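## Task

Press the green button to set the recorder's pen carriage going; it begins at once, makes a single pass and never pauses. A key's pen marks its own colour lane only while that key is pressed all the way down during carriage travel (a half-pressed key might or might not mark). At the end, ink must lie along the centre line through each printed box, and the sheet must carry no ink anywhere outside the boxes. On the ruler at the sheet's edge, the pens begin at 35 mm and advance at 9.38 mm/s. Arm bases, in metres, with heading in degrees counter-clockwise from +x: arm1 at x=+0.65 y=-0.16 z=+0.81 heading -179; arm2 at x=-0.22 y=+0.65 z=+0.79 heading -92; arm3 at x=-0.65 y=+0.15 z=+0.81 heading -3; arm4 at x=-0.14 y=-0.65 z=+0.75 heading +93. The result only counts if it holds without a robot keeping it in place.

## Robot and tools

Setup. Four identical i2rt Big YAM arms (arm1, arm2, arm3, arm4) stand around a chart recorder. Each has six revolute joints, a two-finger gripper and a wrist camera. A fixed overhead camera, cam_sheet, views the sheet. Reach is roughly 1.0 m from the joint1 axis. All positions share one scene frame: origin on the floor, +z up. The 'hand' point lies midway between the fingertips; its z axis runs along the fingers and the fingers open along its y axis.

Timing the chart. The carriage starts the instant the green button is pressed and travels once. A box lying between ruler marks a and b (mm) is under the pen from (a - start)/speed to (b - start)/speed seconds after the press, with start 35 mm and speed 9.38 mm/s in scene 1, 32 mm and 8.10 mm/s in scene 2. The key of that lane's colour must be fully down over that window and up outside it, or stray ink appears. Position arms over keys before pressing the button, since the run cannot be restarted.

execute_actions. Argument 'actions' is a list holding exactly one action (or none, to just read state and images). The action is an object keyed by arm name; each arm entry holds 'joints', an object of absolute targets by name, all in the arm's own joint space (radians, gripper in metres). Names and ranges: joint1_rad -2.879 to 2.879 (rotation about the foot, positive counter-clockwise seen from above, 0 points the way the foot faces); joint2_rad 0 to 3.141 (shoulder; 0 has the upper arm pointing back, rising positive lifts it up then forward); joint3_rad 0 to 3.019 (elbow; 0 is folded, larger opens); joint4_rad -1.692 to 1.57 (hand pitch, positive tilts fingers up); joint5_rad -1.57 to 1.57 (hand yaw, positive toward the arm's right); joint6_rad -2.094 to 2.094 (hand roll, positive clockwise viewed from behind); gripper_m 0 to 0.093 (fingertip gap). Done tolerances are ±0.045, ±0.14, ±0.09, ±0.055, ±0.03, ±0.035 rad and ±0.003 m. Any joint or arm omitted keeps its previous target. All named motions begin together; joints move at different speeds, so the hand may sweep an unexpected path. One action lasts at most 15 s. 'cameras' is an optional list from arm1_cam_wrist, arm2_cam_wrist, arm3_cam_wrist, arm4_cam_wrist, cam_sheet, or 'all'; omitted or null gives all, [] gives none. Bad keys or out-of-range numbers reject the whole call.

wait(seconds 0 to 10) lets time pass without new commands and returns the same state and images. zoom_image(camera, region [x0,y0,x1,y1] pixels, top-left origin, at most 504x504) gives a sharper crop of that camera's latest image. read_manual returns only licence texts. finished_scene(scene 1 or 2) ends the scene irreversibly and reports success; the result must stay in place afterwards.

Reading results. joint_positions gives measured joints; joint torques are raw drive outputs with offsets and noise, not clean contact signals. joint_status tells how each commanded joint finished: off_target (resting short, maybe still pushing), contact_stop or time_out (now holds where it stopped; a timed-out joint may keep pushing toward a target near its position), not_followed (a self/inter-arm collision check blocked the targets; the arm may retry them on later actions). on_its_own lists uncommanded behaviour; 'held at' there is the held target, not the position. To relieve a joint that is pushing, command its reported position. A tiny target change may not move a joint. MOTOR HOT appears from 85 °C; at 100 °C an OVER-TEMPERATURE FAULT drops that arm and its joints show limit_stop_at_motor_heat, after which you resend targets. Any stop in a call cancels the remaining motion calls in that reply.

Cameras. Each is pinhole with radial distortion, 896x504 images; calibration K, D and T_world_to_cam are given per camera and may be off by a few degrees and millimetres; wrist-camera poses follow the reported joints.

Cautions. Arms do not stop on contact and push hard; avoid pressing keys or the button harder than needed, and avoid long holds that heat motors. Never let two arms squeeze each other: a hard press between robots fails the run, and the collision check ignores fingers, gripper housings and wrist cameras. Avoid drops, slams and knocking things over. The scene keeps running while you think, and the robots hold the last command meanwhile, so plan press timing inside a single call or closely sequenced calls.

Each tool is called after "Call:" by a JSON object that holds its "api" and its "payload", one argument or row to a line.

## Session

Call:
{"api": "execute_actions", "payload": {
  "actions": []
}}

Scene clock: 0.00 s.
Joint torques (N m, as the arm reports them, + toward a larger angle): no reading
Motor temperatures (°C, as the motors report them): arm1=[26 24 27 25 26 26] | arm2=[27 28 25 28 28 26] | arm3=[24 27 26 24 27 25] | arm4=[28 27 28 27 28 28]
arm1.joint_positions: joint1_rad=+0.226 joint2_rad=+0.552 joint3_rad=+1.365 joint4_rad=-1.424 joint5_rad=-0.191 joint6_rad=+0.484 gripper_m=+0.095
arm1.joint_status: not commanded
arm1.hand: x=+0.4714 y=-0.2435 z=+1.3335 quat_wxyz=(-0.243, -0.882, +0.058, +0.400) (m; scene frame)
arm2.joint_positions: joint1_rad=+0.555 joint2_rad=+0.442 joint3_rad=+1.491 joint4_rad=-1.247 joint5_rad=+0.031 joint6_rad=+0.408 gripper_m=+0.094
arm2.joint_status: not commanded
arm2.hand: x=-0.1571 y=+0.5291 z=+1.4301 quat_wxyz=(-0.598, -0.523, -0.569, +0.213) (m; scene frame)
arm3.joint_positions: joint1_rad=-0.740 joint2_rad=+0.589 joint3_rad=+1.622 joint4_rad=-1.413 joint5_rad=+0.266 joint6_rad=+0.439 gripper_m=+0.095
arm3.joint_status: not commanded
arm3.hand: x=-0.5620 y=+0.0016 z=+1.4415 quat_wxyz=(-0.525, -0.531, -0.632, +0.206) (m; scene frame)
arm4.joint_positions: joint1_rad=-0.240 joint2_rad=+0.584 joint3_rad=+1.684 joint4_rad=-1.328 joint5_rad=+0.221 joint6_rad=+0.613 gripper_m=+0.095
arm4.joint_status: not commanded
arm4.hand: x=-0.0670 y=-0.5096 z=+1.4337 quat_wxyz=(-0.408, +0.225, -0.749, -0.471) (m; scene frame)
pictures: arm1_cam_wrist, arm2_cam_wrist, arm3_cam_wrist, arm4_cam_wrist, cam_sheet
Images, in order (width x height): arm1_cam_wrist 896x504, arm2_cam_wrist 896x504, arm3_cam_wrist 896x504, arm4_cam_wrist 896x504, cam_sheet 896x504.

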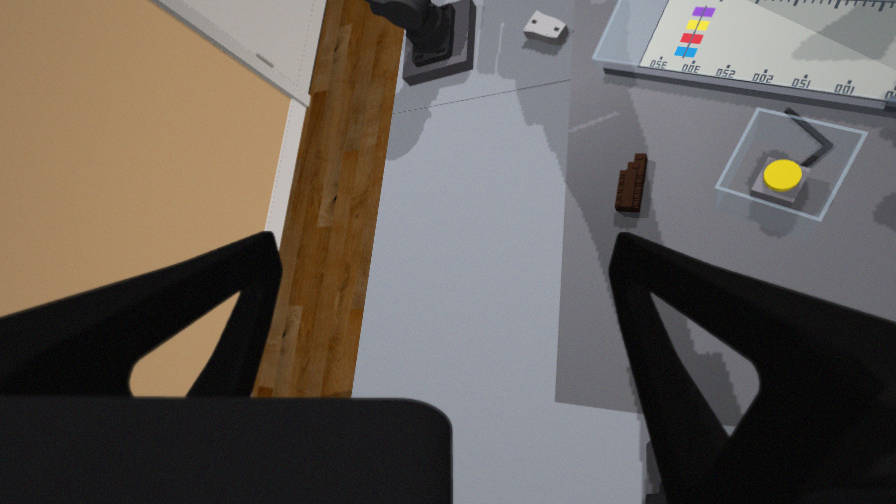

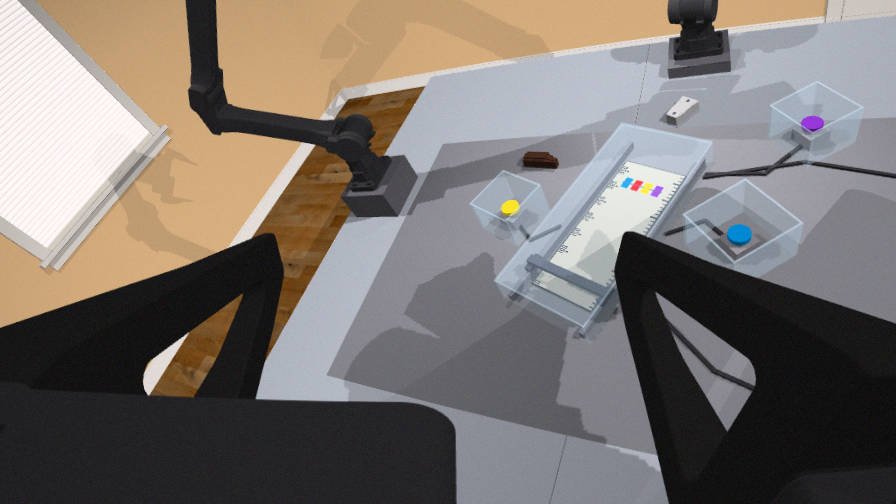

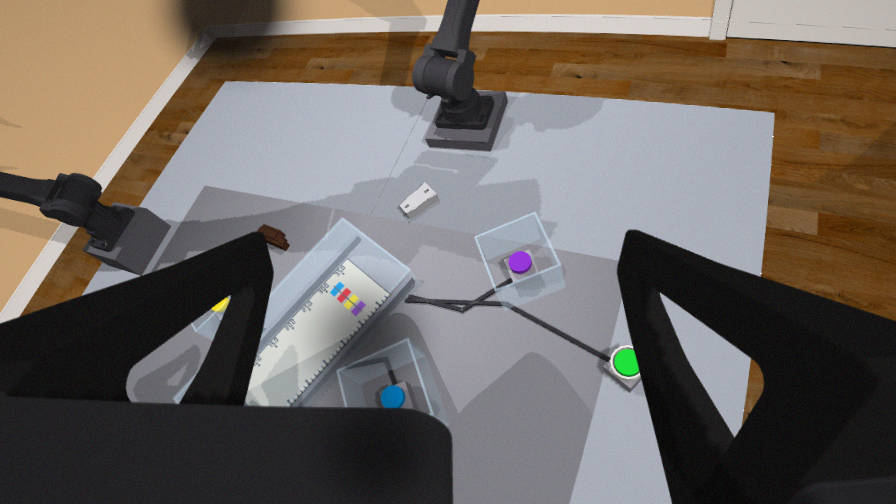

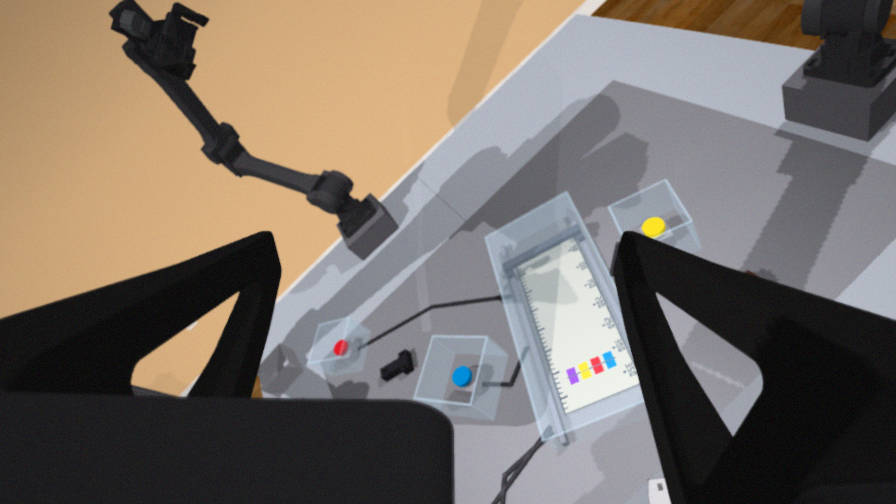

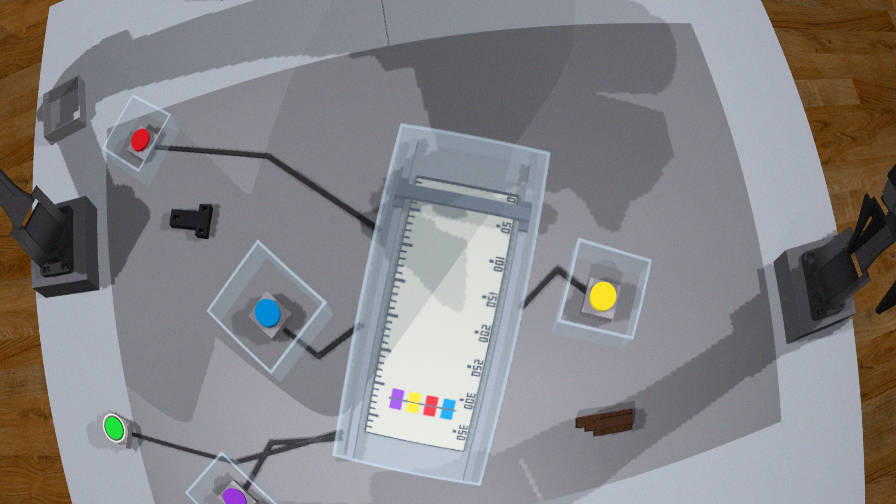

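Call:
{"api": "zoom_image", "payload": {
  "camera": "cam_sheet",
  "region": [340, 330, 540, 470]
}}

Call:
{"api": "zoom_image", "payload": {
  "camera": "cam_sheet",
  "region": [340, 160, 540, 470]
}}

Region (340, 330, 540, 470) of cam_sheet's 896x504 image, scaled by 2.520, with more detail than that image has; it fills the top 353 rows of this view, and the rest is white.

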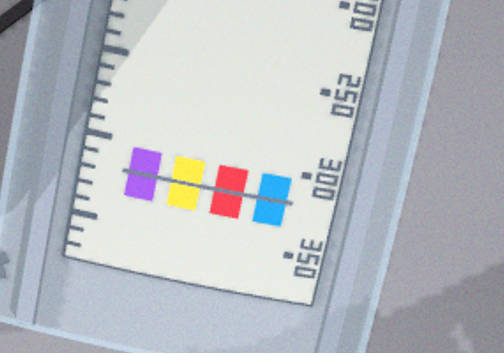

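Region (340, 160, 540, 470) of cam_sheet's 896x504 image, scaled by 1.626, with more detail than that image has; it fills the left 325 columns of this view, and the rest is white.

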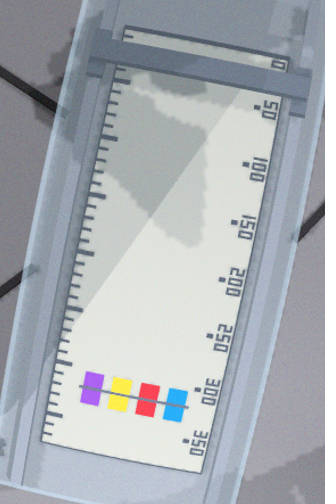

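Call:
{"api": "execute_actions", "payload": {
  "actions": [
    {"arm1":{"joints":{"joint1_rad":-0.24,"joint2_rad":1.568,"joint3_rad":1.10,"joint4_rad":-1.103,"joint5_rad":0,"joint6_rad":0,"gripper_m":0}},"arm2":{"joints":{"joint1_rad":-0.628,"joint2_rad":1.451,"joint3_rad":1.027,"joint4_rad":-1.147,"joint5_rad":0,"joint6_rad":0,"gripper_m":0}},"arm3":{"joints":{"joint1_rad":-0.299,"joint2_rad":1.58,"joint3_rad":1.115,"joint4_rad":-1.106,"joint5_rad":0,"joint6_rad":0,"gripper_m":0}},"arm4":{"joints":{"joint1_rad":0.539,"joint2_rad":1.505,"joint3_rad":1.198,"joint4_rad":-1.264,"joint5_rad":0,"joint6_rad":0,"gripper_m":0}}}
  ]
}}

Scene clock: 36.30 s.
Joint torques (N m, as the arm reports them, + toward a larger angle): arm1=[ -0.15 -10.23   8.28   1.12   0.11  -0.08] | arm2=[  0.36 -10.8    8.4    1.11  -0.04  -0.15] | arm3=[-0.26 -9.46 10.84  0.57 -0.04 -0.1 ] | arm4=[ 0.47 -9.96  9.6   0.37  0.03 -0.2 ]
Motor temperatures (°C, as the motors report them): arm1=[26 24 31 26 26 26] | arm2=[27 28 28 28 28 26] | arm3=[24 28 30 24 27 25] | arm4=[28 28 30 27 28 28]
arm1.joint_positions: joint1_rad=-0.243 joint2_rad=+1.566 joint3_rad=+1.103 joint4_rad=-1.115 joint5_rad=-0.002 joint6_rad=+0.008 gripper_m=+0.001
arm1.joint_status: all done
arm1.hand: x=+0.2347 y=-0.0692 z=+0.9025 quat_wxyz=(+0.000, -0.994, +0.113, -0.002) (m; scene frame)
arm2.joint_positions: joint1_rad=-0.630 joint2_rad=+1.449 joint3_rad=+1.004 joint4_rad=-1.155 joint5_rad=-0.001 joint6_rad=+0.011 gripper_m=+0.000
arm2.joint_status: all done
arm2.hand: x=-0.4565 y=+0.3537 z=+0.8977 quat_wxyz=(+0.005, -0.902, -0.431, -0.014) (m; scene frame)
arm3.joint_positions: joint1_rad=-0.295 joint2_rad=+1.558 joint3_rad=+1.096 joint4_rad=-1.111 joint5_rad=+0.001 joint6_rad=+0.015 gripper_m=+0.001
arm3.joint_status: all done
arm3.hand: x=-0.2493 y=+0.0065 z=+0.8959 quat_wxyz=(+0.006, -0.176, -0.984, +0.001) (m; scene frame)
arm4.joint_positions: joint1_rad=+0.546 joint2_rad=+1.495 joint3_rad=+1.169 joint4_rad=-1.259 joint5_rad=+0.001 joint6_rad=+0.012 gripper_m=+0.001
arm4.joint_status: all done
arm4.hand: x=-0.3698 y=-0.3034 z=+0.8984 quat_wxyz=(+0.004, +0.880, -0.475, +0.005) (m; scene frame)
pictures: arm1_cam_wrist, arm2_cam_wrist, arm3_cam_wrist, arm4_cam_wrist, cam_sheet
camera_calibration (this result's frames):
arm1_cam_wrist: T_world_to_cam=[[0.221595, 0.975125, 0.00526501, 0.00771397], [0.792581, -0.183252, 0.581579, -0.715989], [0.568077, -0.124702, -0.813473, 0.714465], [0, 0, 0, 1]] pos_world=[0.159898, -0.0496334, 0.997562]
arm2_cam_wrist: T_world_to_cam=[[-0.771886, 0.635715, 0.00758419, -0.583589], [0.510154, 0.612223, 0.60409, -0.516913], [0.379386, 0.470158, -0.79688, 0.84395], [0, 0, 0, 1]] pos_world=[-0.506942, 0.290672, 0.989215]
arm3_cam_wrist: T_world_to_cam=[[-0.360648, -0.932644, 0.0103868, -0.0975644], [-0.746154, 0.295179, 0.59676, -0.720637], [-0.559631, 0.20747, -0.802352, 0.700624], [0, 0, 0, 1]] pos_world=[-0.180802, -0.0236342, 0.993208]
arm4_cam_wrist: T_world_to_cam=[[0.8299, 0.557904, -0.00280191, 0.478444], [0.443427, -0.656547, 0.610179, -0.580421], [0.338582, -0.507631, -0.792258, 0.804416], [0, 0, 0, 1]] pos_world=[-0.412047, -0.239654, 0.992807]
Images, in order (width x height): arm1_cam_wrist 896x504, arm2_cam_wrist 896x504, arm3_cam_wrist 896x504, arm4_cam_wrist 896x504, cam_sheet 896x504.

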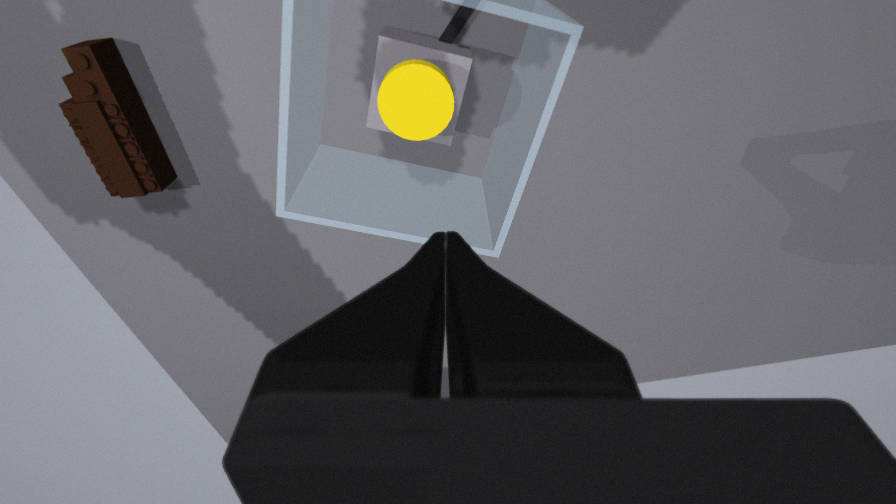

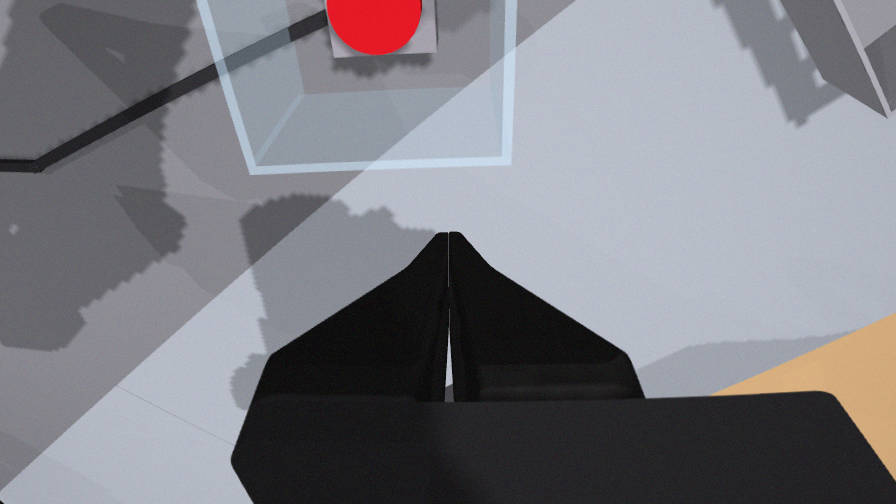

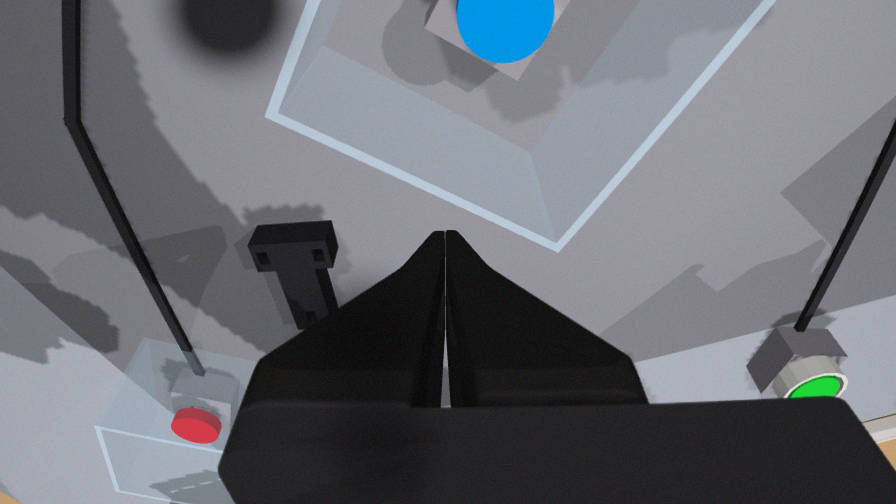

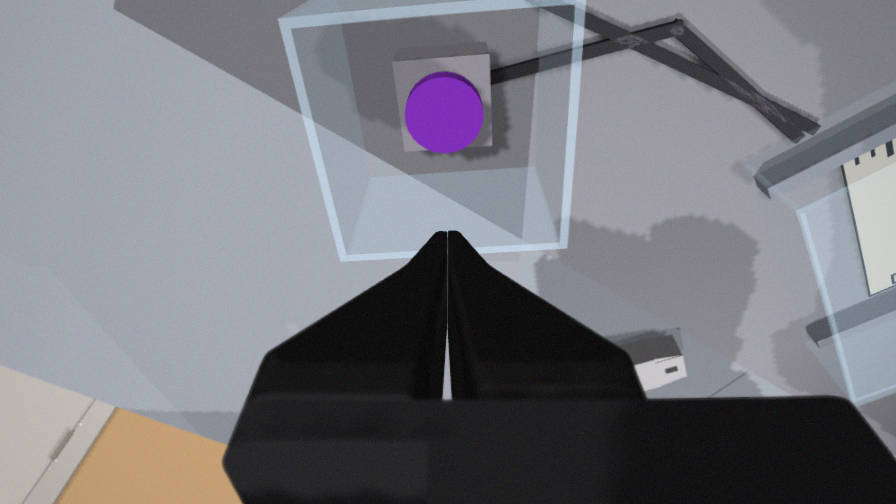

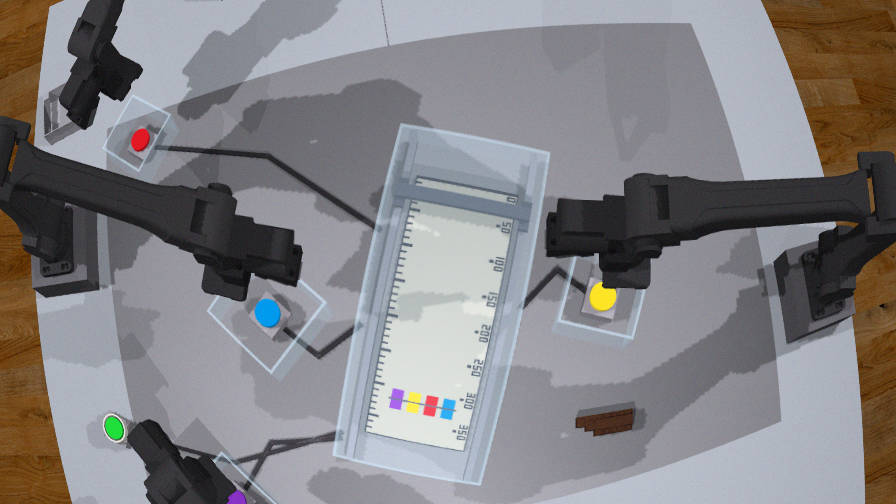

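Call:
{"api": "execute_actions", "payload": {
  "actions": [
    {"arm1":{"joints":{"joint1_rad":-0.211,"joint2_rad":1.726,"joint3_rad":0.989,"joint4_rad":-0.834}},"arm2":{"joints":{"joint1_rad":-0.557,"joint2_rad":1.56,"joint3_rad":1.15}},"arm3":{"joints":{"joint1_rad":-0.366,"joint2_rad":1.67,"joint3_rad":1.22}},"arm4":{"joints":{"joint1_rad":0.552,"joint2_rad":1.582,"joint3_rad":0.996,"joint4_rad":-0.985}}}
  ],
  "cameras": []
}}

Call:
{"api": "execute_actions", "payload": {
  "actions": [
    {"arm2":{"joints":{"joint2_rad":1.698,"joint3_rad":1.018,"joint4_rad":-0.891}},"arm3":{"joints":{"joint2_rad":1.801,"joint3_rad":1.10,"joint4_rad":-0.87}}}
  ]
}}

Scene clock: 62.77 s.
Joint torques (N m, as the arm reports them, + toward a larger angle): arm1=[ -0.11 -12.73   7.35   1.13   0.12  -0.07] | arm2=[  0.   -12.97  10.02   1.07  -0.04  -0.14] | arm3=[  1.44 -10.87  12.77   0.74  -0.02  -0.09] | arm4=[  1.47 -11.17   7.53   0.95   0.03  -0.19]
Motor temperatures (°C, as the motors report them): arm1=[26 25 31 26 26 26] | arm2=[27 28 30 28 28 26] | arm3=[24 28 33 24 27 25] | arm4=[28 28 34 27 28 28]
arm1.joint_positions: joint1_rad=-0.215 joint2_rad=+1.743 joint3_rad=+0.985 joint4_rad=-0.847 joint5_rad=-0.002 joint6_rad=+0.007 gripper_m=+0.001
arm1.joint_status: all done
arm1.hand: x=+0.2372 y=-0.0813 z=+0.7932 quat_wxyz=(-0.001, -0.995, +0.099, -0.015) (m; scene frame)
arm2.joint_positions: joint1_rad=-0.554 joint2_rad=+1.565 joint3_rad=+1.102 joint4_rad=-1.155 joint5_rad=-0.001 joint6_rad=+0.010 gripper_m=+0.000
arm2.joint_status: all done
arm2.hand: x=-0.4540 y=+0.3060 z=+0.8870 quat_wxyz=(+0.010, -0.885, -0.465, -0.021) (m; scene frame)
arm3.joint_positions: joint1_rad=-0.371 joint2_rad=+1.653 joint3_rad=+1.175 joint4_rad=-1.111 joint5_rad=+0.001 joint6_rad=+0.014 gripper_m=+0.001
arm3.joint_status: all done
arm3.hand: x=-0.2347 y=-0.0354 z=+0.8829 quat_wxyz=(+0.014, -0.213, -0.977, +0.000) (m; scene frame)
arm4.joint_positions: joint1_rad=+0.546 joint2_rad=+1.586 joint3_rad=+0.983 joint4_rad=-0.993 joint5_rad=+0.001 joint6_rad=+0.011 gripper_m=+0.001
arm4.joint_status: all done
arm4.hand: x=-0.3617 y=-0.3163 z=+0.7991 quat_wxyz=(+0.007, +0.880, -0.475, +0.009) (m; scene frame)
pictures: none
No camera images: the call's "cameras" was empty. Leave "cameras" out to get every camera's image.

Scene clock: 63.93 s.
Joint torques (N m, as the arm reports them, + toward a larger angle): arm1=[  0.   -12.9    7.31   1.12   0.11  -0.07] | arm2=[ -0.01 -15.1    6.73   1.47  -0.04  -0.14] | arm3=[  0.84 -12.34   8.35   1.07  -0.01  -0.1 ] | arm4=[  1.36 -11.48   7.49   0.92   0.02  -0.18]
Motor temperatures (°C, as the motors report them): arm1=[26 25 31 26 26 26] | arm2=[27 29 30 28 28 26] | arm3=[24 28 32 24 27 25] | arm4=[28 28 34 27 28 28]
arm1.joint_positions: joint1_rad=-0.215 joint2_rad=+1.743 joint3_rad=+0.985 joint4_rad=-0.847 joint5_rad=-0.002 joint6_rad=+0.007 gripper_m=+0.001
arm1.joint_status: not commanded
arm1.hand: x=+0.2372 y=-0.0813 z=+0.7932 quat_wxyz=(-0.001, -0.995, +0.099, -0.015) (m; scene frame)
arm2.joint_positions: joint1_rad=-0.554 joint2_rad=+1.719 joint3_rad=+1.000 joint4_rad=-0.908 joint5_rad=-0.001 joint6_rad=+0.010 gripper_m=+0.000
arm2.joint_status: all done
arm2.hand: x=-0.4543 y=+0.3052 z=+0.7915 quat_wxyz=(+0.012, -0.885, -0.465, -0.025) (m; scene frame)
arm3.joint_positions: joint1_rad=-0.371 joint2_rad=+1.799 joint3_rad=+1.092 joint4_rad=-0.882 joint5_rad=+0.001 joint6_rad=+0.014 gripper_m=+0.001
arm3.joint_status: all done
arm3.hand: x=-0.2315 y=-0.0372 z=+0.7921 quat_wxyz=(+0.014, -0.213, -0.977, +0.000) (m; scene frame)
arm4.joint_positions: joint1_rad=+0.546 joint2_rad=+1.586 joint3_rad=+0.983 joint4_rad=-0.993 joint5_rad=+0.001 joint6_rad=+0.011 gripper_m=+0.001
arm4.joint_status: not commanded
arm4.hand: x=-0.3617 y=-0.3163 z=+0.7991 quat_wxyz=(+0.007, +0.880, -0.475, +0.009) (m; scene frame)
pictures: arm1_cam_wrist, arm2_cam_wrist, arm3_cam_wrist, arm4_cam_wrist, cam_sheet
camera_calibration (this result's frames):
arm1_cam_wrist: T_world_to_cam=[[0.194291, 0.980929, 0.0054853, 0.0263306], [0.781549, -0.158175, 0.603458, -0.669382], [0.592817, -0.112959, -0.797376, 0.604927], [0, 0, 0, 1]] pos_world=[0.159428, -0.0633756, 0.886154]
arm2_cam_wrist: T_world_to_cam=[[-0.818465, 0.574499, 0.00815722, -0.553135], [0.45278, 0.636187, 0.624705, -0.473824], [0.353703, 0.514992, -0.780818, 0.743244], [0, 0, 0, 1]] pos_world=[-0.501071, 0.236451, 0.880851]
arm3_cam_wrist: T_world_to_cam=[[-0.429559, -0.902966, 0.0115157, -0.146565], [-0.71367, 0.347265, 0.608343, -0.632279], [-0.553312, 0.253101, -0.79359, 0.632649], [0, 0, 0, 1]] pos_world=[-0.164144, -0.0728989, 0.888395]
arm4_cam_wrist: T_world_to_cam=[[0.829676, 0.558238, -0.00281444, 0.478681], [0.440054, -0.650907, 0.618606, -0.538083], [0.343498, -0.514481, -0.785697, 0.710891], [0, 0, 0, 1]] pos_world=[-0.404554, -0.251721, 0.892753]
Images, in order (width x height): arm1_cam_wrist 896x504, arm2_cam_wrist 896x504, arm3_cam_wrist 896x504, arm4_cam_wrist 896x504, cam_sheet 896x504.

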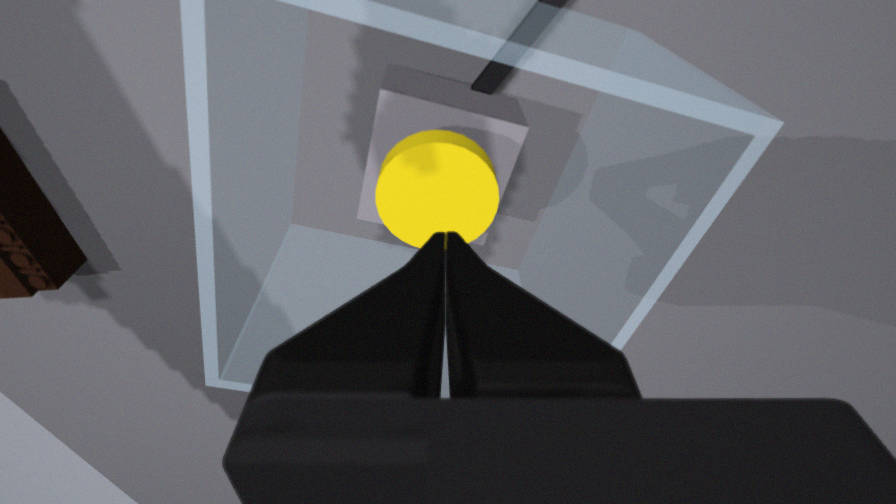

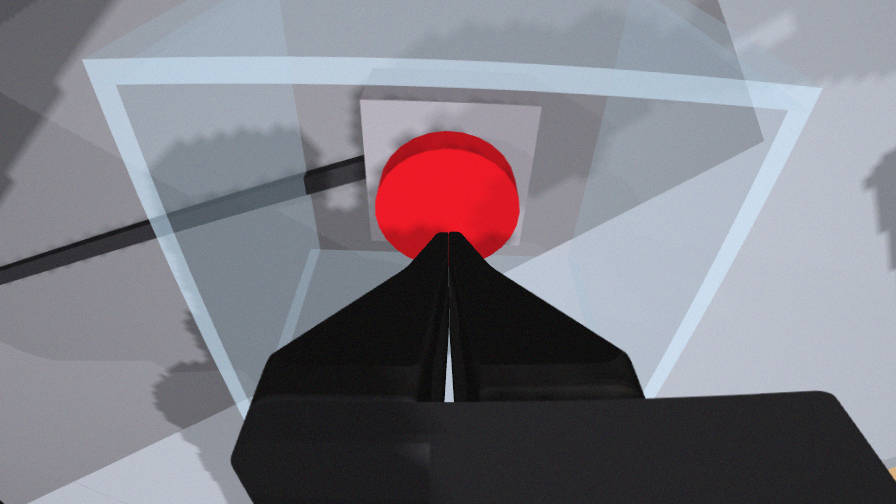

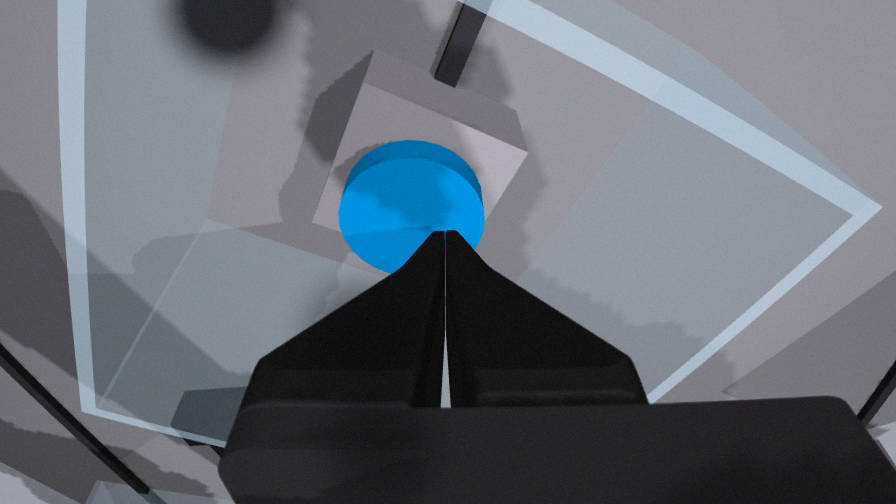

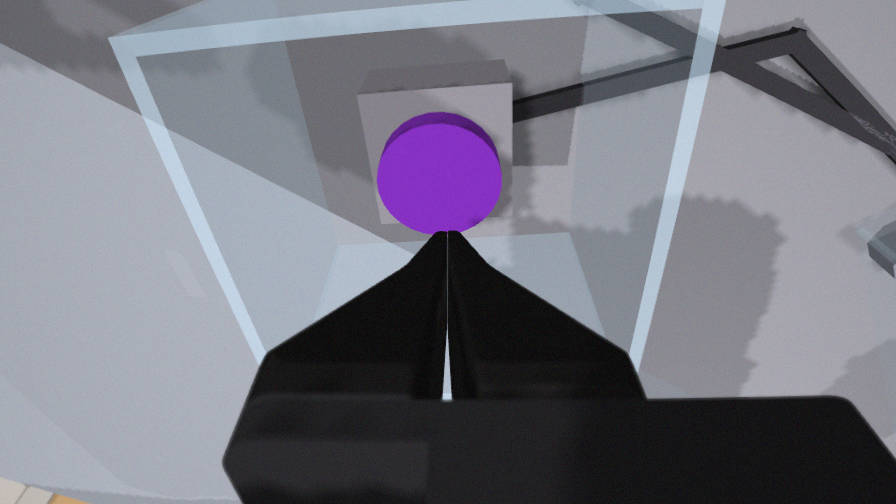

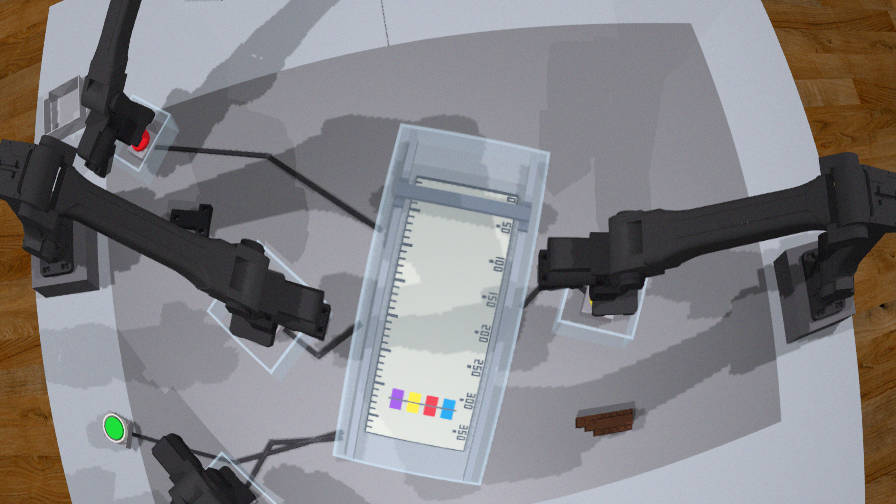

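Call:
{"api": "execute_actions", "payload": {
  "actions": [
    {"arm1":{"joints":{"joint2_rad":1.80,"joint3_rad":0.96,"joint4_rad":-0.73}},"arm2":{"joints":{"joint2_rad":1.753,"joint3_rad":0.998,"joint4_rad":-0.816}},"arm3":{"joints":{"joint1_rad":-0.345,"joint2_rad":1.856,"joint3_rad":1.08,"joint4_rad":-0.795}},"arm4":{"joints":{"joint2_rad":1.655,"joint3_rad":0.96,"joint4_rad":-0.876}}}
  ]
}}

Scene clock: 70.77 s.
Joint torques (N m, as the arm reports them, + toward a larger angle): arm1=[ -0.07 -11.13   6.24   1.22   0.11  -0.07] | arm2=[ -0.02 -12.6    5.35   1.81  -0.04  -0.14] | arm3=[  0.73 -10.22   6.78   1.3   -0.04  -0.13] | arm4=[  1.16 -11.2    6.06   0.89   0.03  -0.19]
Motor temperatures (°C, as the motors report them): arm1=[26 25 31 26 26 26] | arm2=[27 29 30 28 28 26] | arm3=[24 29 32 24 27 25] | arm4=[28 28 33 27 28 28]
arm1.joint_positions: joint1_rad=-0.215 joint2_rad=+1.791 joint3_rad=+0.967 joint4_rad=-0.744 joint5_rad=-0.002 joint6_rad=+0.007 gripper_m=+0.001
arm1.joint_status: all done
arm1.hand: x=+0.2290 y=-0.0797 z=+0.7685 quat_wxyz=(+0.001, -0.995, +0.099, +0.003) (m; scene frame)
arm2.joint_positions: joint1_rad=-0.554 joint2_rad=+1.741 joint3_rad=+0.999 joint4_rad=-0.838 joint5_rad=-0.001 joint6_rad=+0.010 gripper_m=+0.000
arm2.joint_status: all done
arm2.hand: x=-0.4620 y=+0.2937 z=+0.7819 quat_wxyz=(+0.001, -0.885, -0.466, -0.004) (m; scene frame)
arm3.joint_positions: joint1_rad=-0.349 joint2_rad=+1.822 joint3_rad=+1.091 joint4_rad=-0.813 joint5_rad=+0.001 joint6_rad=+0.014 gripper_m=+0.001
arm3.joint_status: all done
arm3.hand: x=-0.2156 y=-0.0330 z=+0.7815 quat_wxyz=(-0.009, -0.202, -0.979, +0.004) (m; scene frame)
arm4.joint_positions: joint1_rad=+0.546 joint2_rad=+1.645 joint3_rad=+0.961 joint4_rad=-0.884 joint5_rad=+0.001 joint6_rad=+0.011 gripper_m=+0.001
arm4.joint_status: all done
arm4.hand: x=-0.3676 y=-0.3077 z=+0.7692 quat_wxyz=(+0.000, +0.880, -0.475, -0.003) (m; scene frame)
pictures: arm1_cam_wrist, arm2_cam_wrist, arm3_cam_wrist, arm4_cam_wrist, cam_sheet
camera_calibration (this result's frames):
arm1_cam_wrist: T_world_to_cam=[[0.194381, 0.980912, 0.005323, 0.0265328], [0.802948, -0.162227, 0.573547, -0.630036], [0.563462, -0.107212, -0.819155, 0.614206], [0, 0, 0, 1]] pos_world=[0.154647, -0.0623849, 0.864344]
arm2_cam_wrist: T_world_to_cam=[[-0.818199, 0.57489, 0.00723178, -0.552037], [0.468864, 0.659913, 0.587096, -0.427225], [0.332743, 0.483751, -0.809485, 0.766321], [0, 0, 0, 1]] pos_world=[-0.506354, 0.228583, 0.87514]
arm3_cam_wrist: T_world_to_cam=[[-0.410083, -0.911993, 0.0099998, -0.130754], [-0.745658, 0.341563, 0.572127, -0.594704], [-0.525191, 0.227163, -0.820104, 0.657916], [0, 0, 0, 1]] pos_world=[-0.151534, -0.0655725, 0.881113]
arm4_cam_wrist: T_world_to_cam=[[0.829706, 0.558193, -0.00279448, 0.478715], [0.449275, -0.664821, 0.596795, -0.495543], [0.331269, -0.49642, -0.802389, 0.707731], [0, 0, 0, 1]] pos_world=[-0.409007, -0.245331, 0.864951]
Images, in order (width x height): arm1_cam_wrist 896x504, arm2_cam_wrist 896x504, arm3_cam_wrist 896x504, arm4_cam_wrist 896x504, cam_sheet 896x504.

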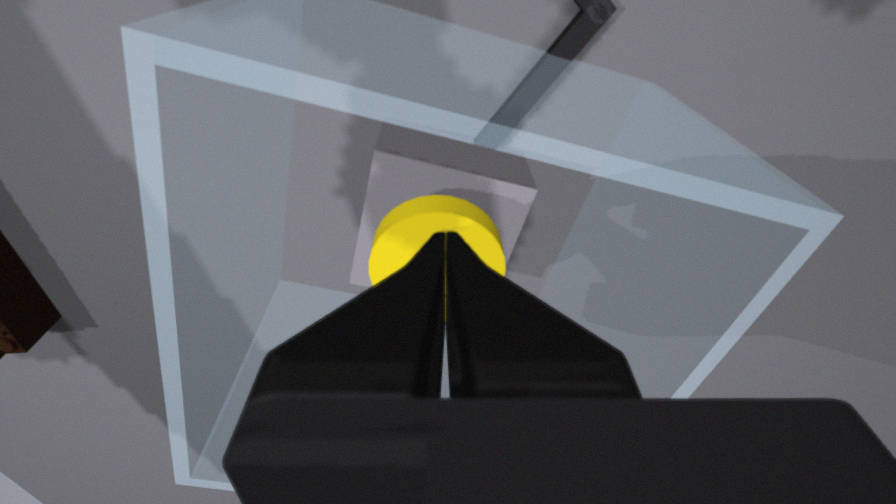

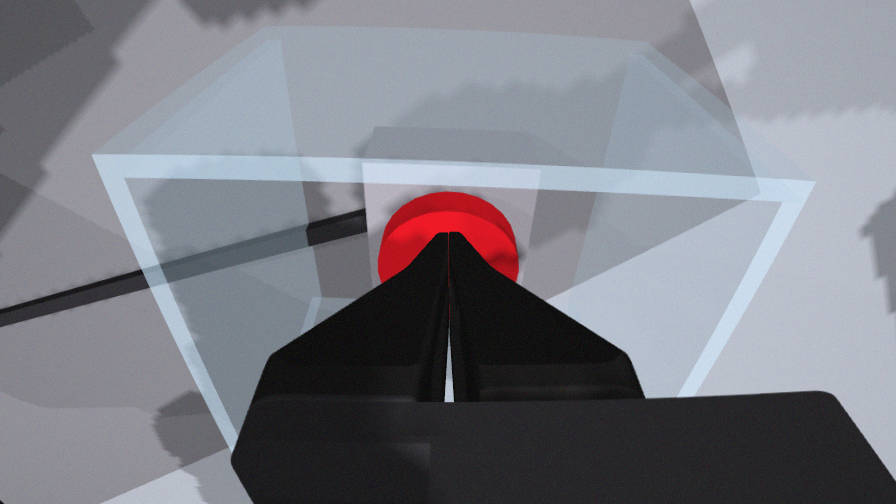

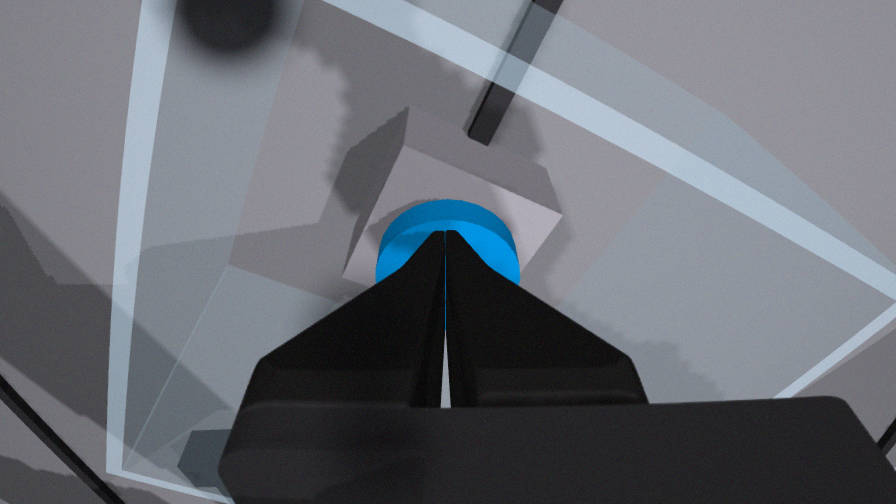

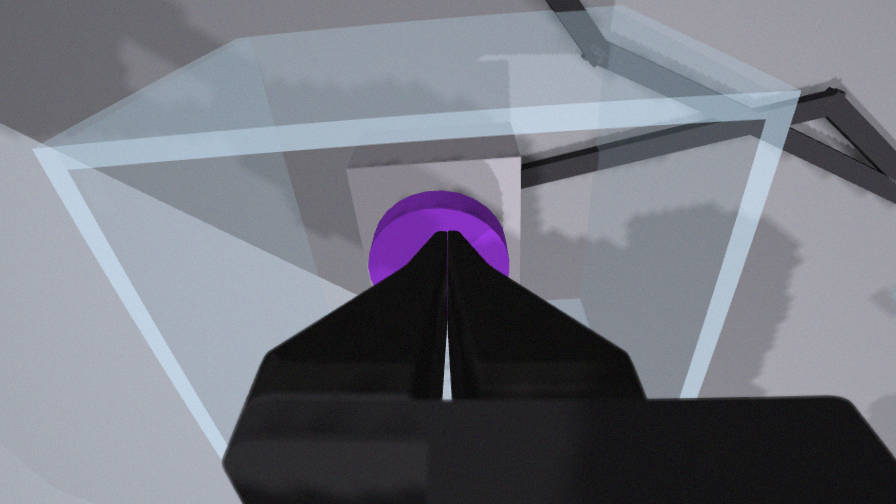

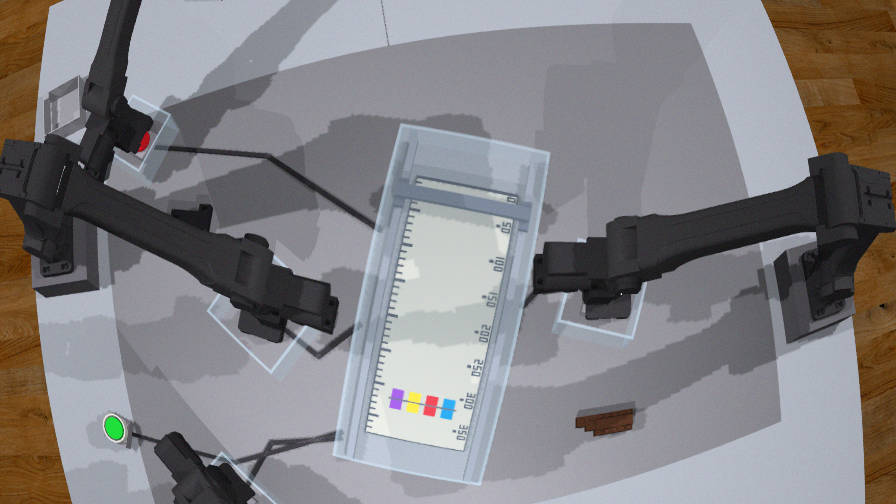

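Call:
{"api": "execute_actions", "payload": {
  "actions": [
    {"arm1":{"joints":{"joint2_rad":1.88,"joint4_rad":-0.76}},"arm2":{"joints":{"joint2_rad":1.83,"joint4_rad":-0.86}},"arm3":{"joints":{"joint2_rad":1.93,"joint4_rad":-0.85}},"arm4":{"joints":{"joint2_rad":1.735,"joint4_rad":-0.90}}}
  ]
}}

Scene clock: 74.90 s.
Joint torques (N m, as the arm reports them, + toward a larger angle): arm1=[-0.06 -6.45  5.84  0.03  0.1  -0.07] | arm2=[-0.04 -7.54  4.8   0.17 -0.05 -0.15] | arm3=[ 0.79 -5.76  5.54  0.08 -0.03 -0.11] | arm4=[ 1.32 -6.93  5.63  0.27  0.04 -0.18]
Motor temperatures (°C, as the motors report them): arm1=[26 25 30 26 26 26] | arm2=[27 29 29 28 28 26] | arm3=[24 29 31 24 27 25] | arm4=[28 28 33 27 28 28]
arm1.joint_positions: joint1_rad=-0.215 joint2_rad=+1.809 joint3_rad=+0.969 joint4_rad=-0.746 joint5_rad=-0.002 joint6_rad=+0.007 gripper_m=+0.001
arm1.joint_status: all done
arm1.hand: x=+0.2313 y=-0.0800 z=+0.7620 quat_wxyz=(+0.000, -0.995, +0.099, -0.006) (m; scene frame)
arm2.joint_positions: joint1_rad=-0.554 joint2_rad=+1.755 joint3_rad=+1.006 joint4_rad=-0.847 joint5_rad=-0.001 joint6_rad=+0.010 gripper_m=+0.000
arm2.joint_status: all done
arm2.hand: x=-0.4615 y=+0.2944 z=+0.7779 quat_wxyz=(+0.005, -0.885, -0.466, -0.012) (m; scene frame)
arm3.joint_positions: joint1_rad=-0.349 joint2_rad=+1.838 joint3_rad=+1.103 joint4_rad=-0.833 joint5_rad=+0.001 joint6_rad=+0.014 gripper_m=+0.001
arm3.joint_status: all done
arm3.hand: x=-0.2170 y=-0.0325 z=+0.7777 quat_wxyz=(+0.003, -0.202, -0.979, +0.002) (m; scene frame)
arm4.joint_positions: joint1_rad=+0.546 joint2_rad=+1.663 joint3_rad=+0.966 joint4_rad=-0.893 joint5_rad=+0.001 joint6_rad=+0.011 gripper_m=+0.001
arm4.joint_status: all done
arm4.hand: x=-0.3668 y=-0.3090 z=+0.7638 quat_wxyz=(+0.005, +0.880, -0.475, +0.007) (m; scene frame)
pictures: arm1_cam_wrist, arm2_cam_wrist, arm3_cam_wrist, arm4_cam_wrist, cam_sheet
camera_calibration (this result's frames):
arm1_cam_wrist: T_world_to_cam=[[0.194335, 0.980918, 0.00578015, 0.0261354], [0.793114, -0.16059, 0.587521, -0.636395], [0.577238, -0.109592, -0.809188, 0.596528], [0, 0, 0, 1]] pos_world=[0.155317, -0.0624611, 0.856448]
arm2_cam_wrist: T_world_to_cam=[[-0.81829, 0.574756, 0.00756271, -0.552276], [0.46327, 0.651664, 0.600596, -0.436232], [0.340267, 0.494965, -0.799517, 0.754986], [0, 0, 0, 1]] pos_world=[-0.506726, 0.228008, 0.8698]
arm3_cam_wrist: T_world_to_cam=[[-0.40995, -0.912045, 0.0107157, -0.131307], [-0.732494, 0.3362, 0.591965, -0.606482], [-0.543501, 0.234827, -0.805893, 0.639091], [0, 0, 0, 1]] pos_world=[-0.150727, -0.0659348, 0.875462]
arm4_cam_wrist: T_world_to_cam=[[0.82947, 0.558545, -0.00281621, 0.478765], [0.442385, -0.653871, 0.613798, -0.505603], [0.340992, -0.510372, -0.789458, 0.69182], [0, 0, 0, 1]] pos_world=[-0.409355, -0.244925, 0.857849]
Images, in order (width x height): arm1_cam_wrist 896x504, arm2_cam_wrist 896x504, arm3_cam_wrist 896x504, arm4_cam_wrist 896x504, cam_sheet 896x504.

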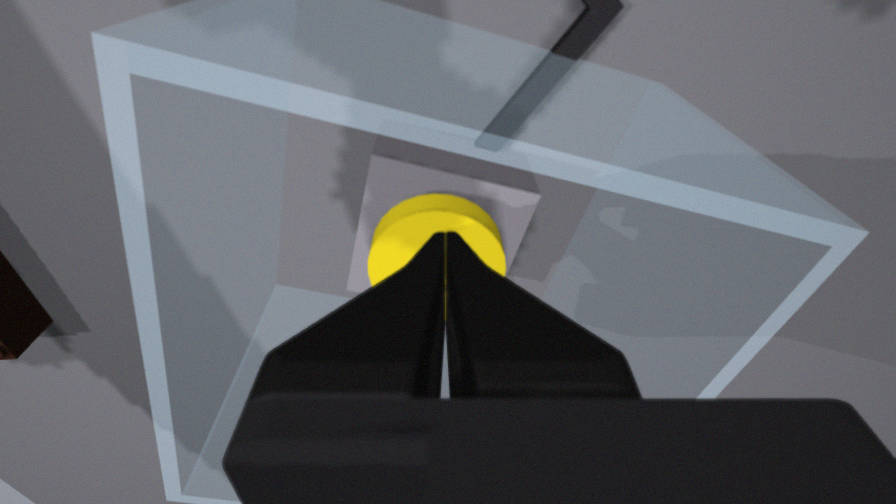

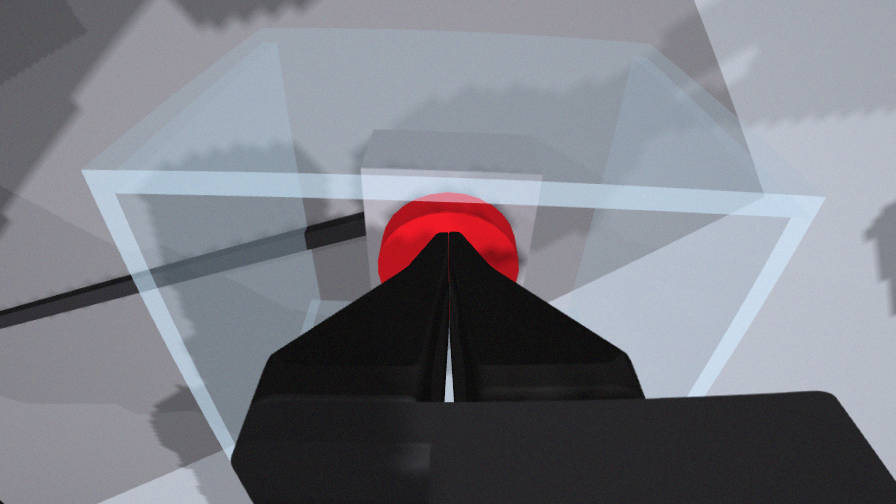

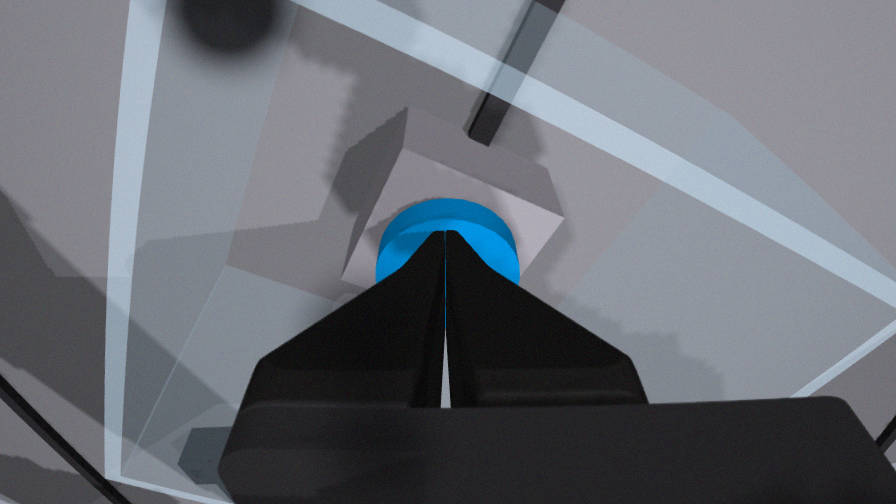

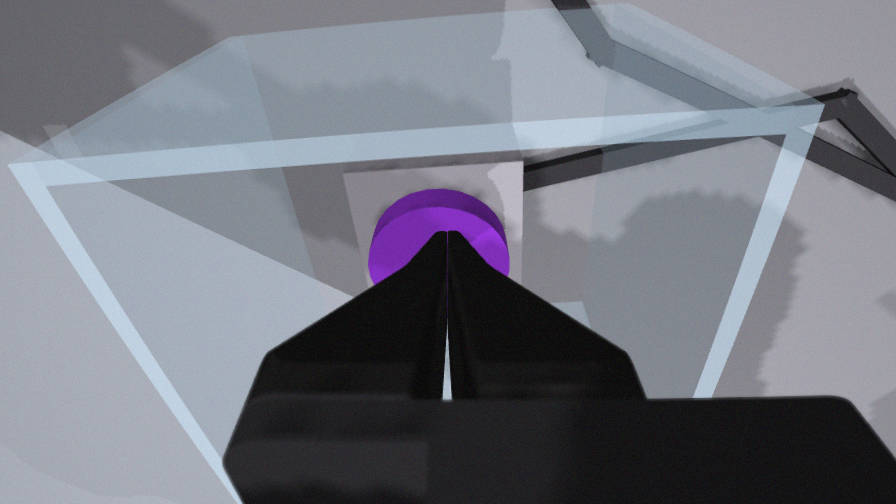

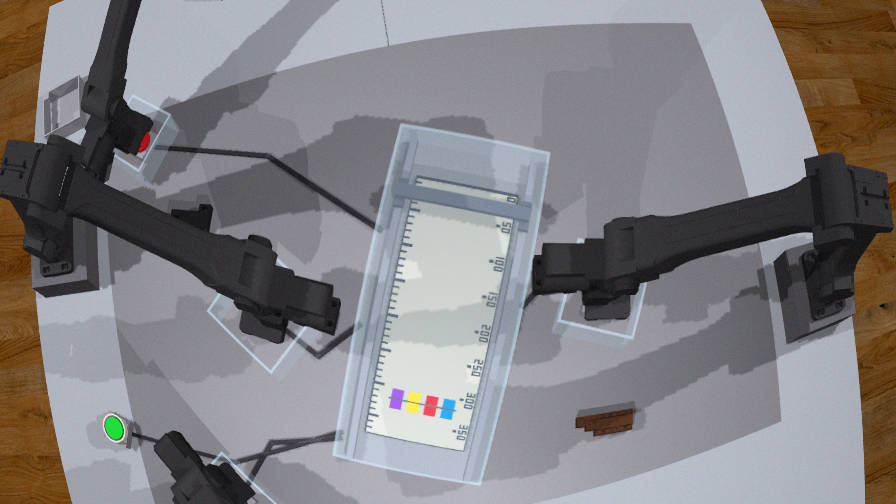

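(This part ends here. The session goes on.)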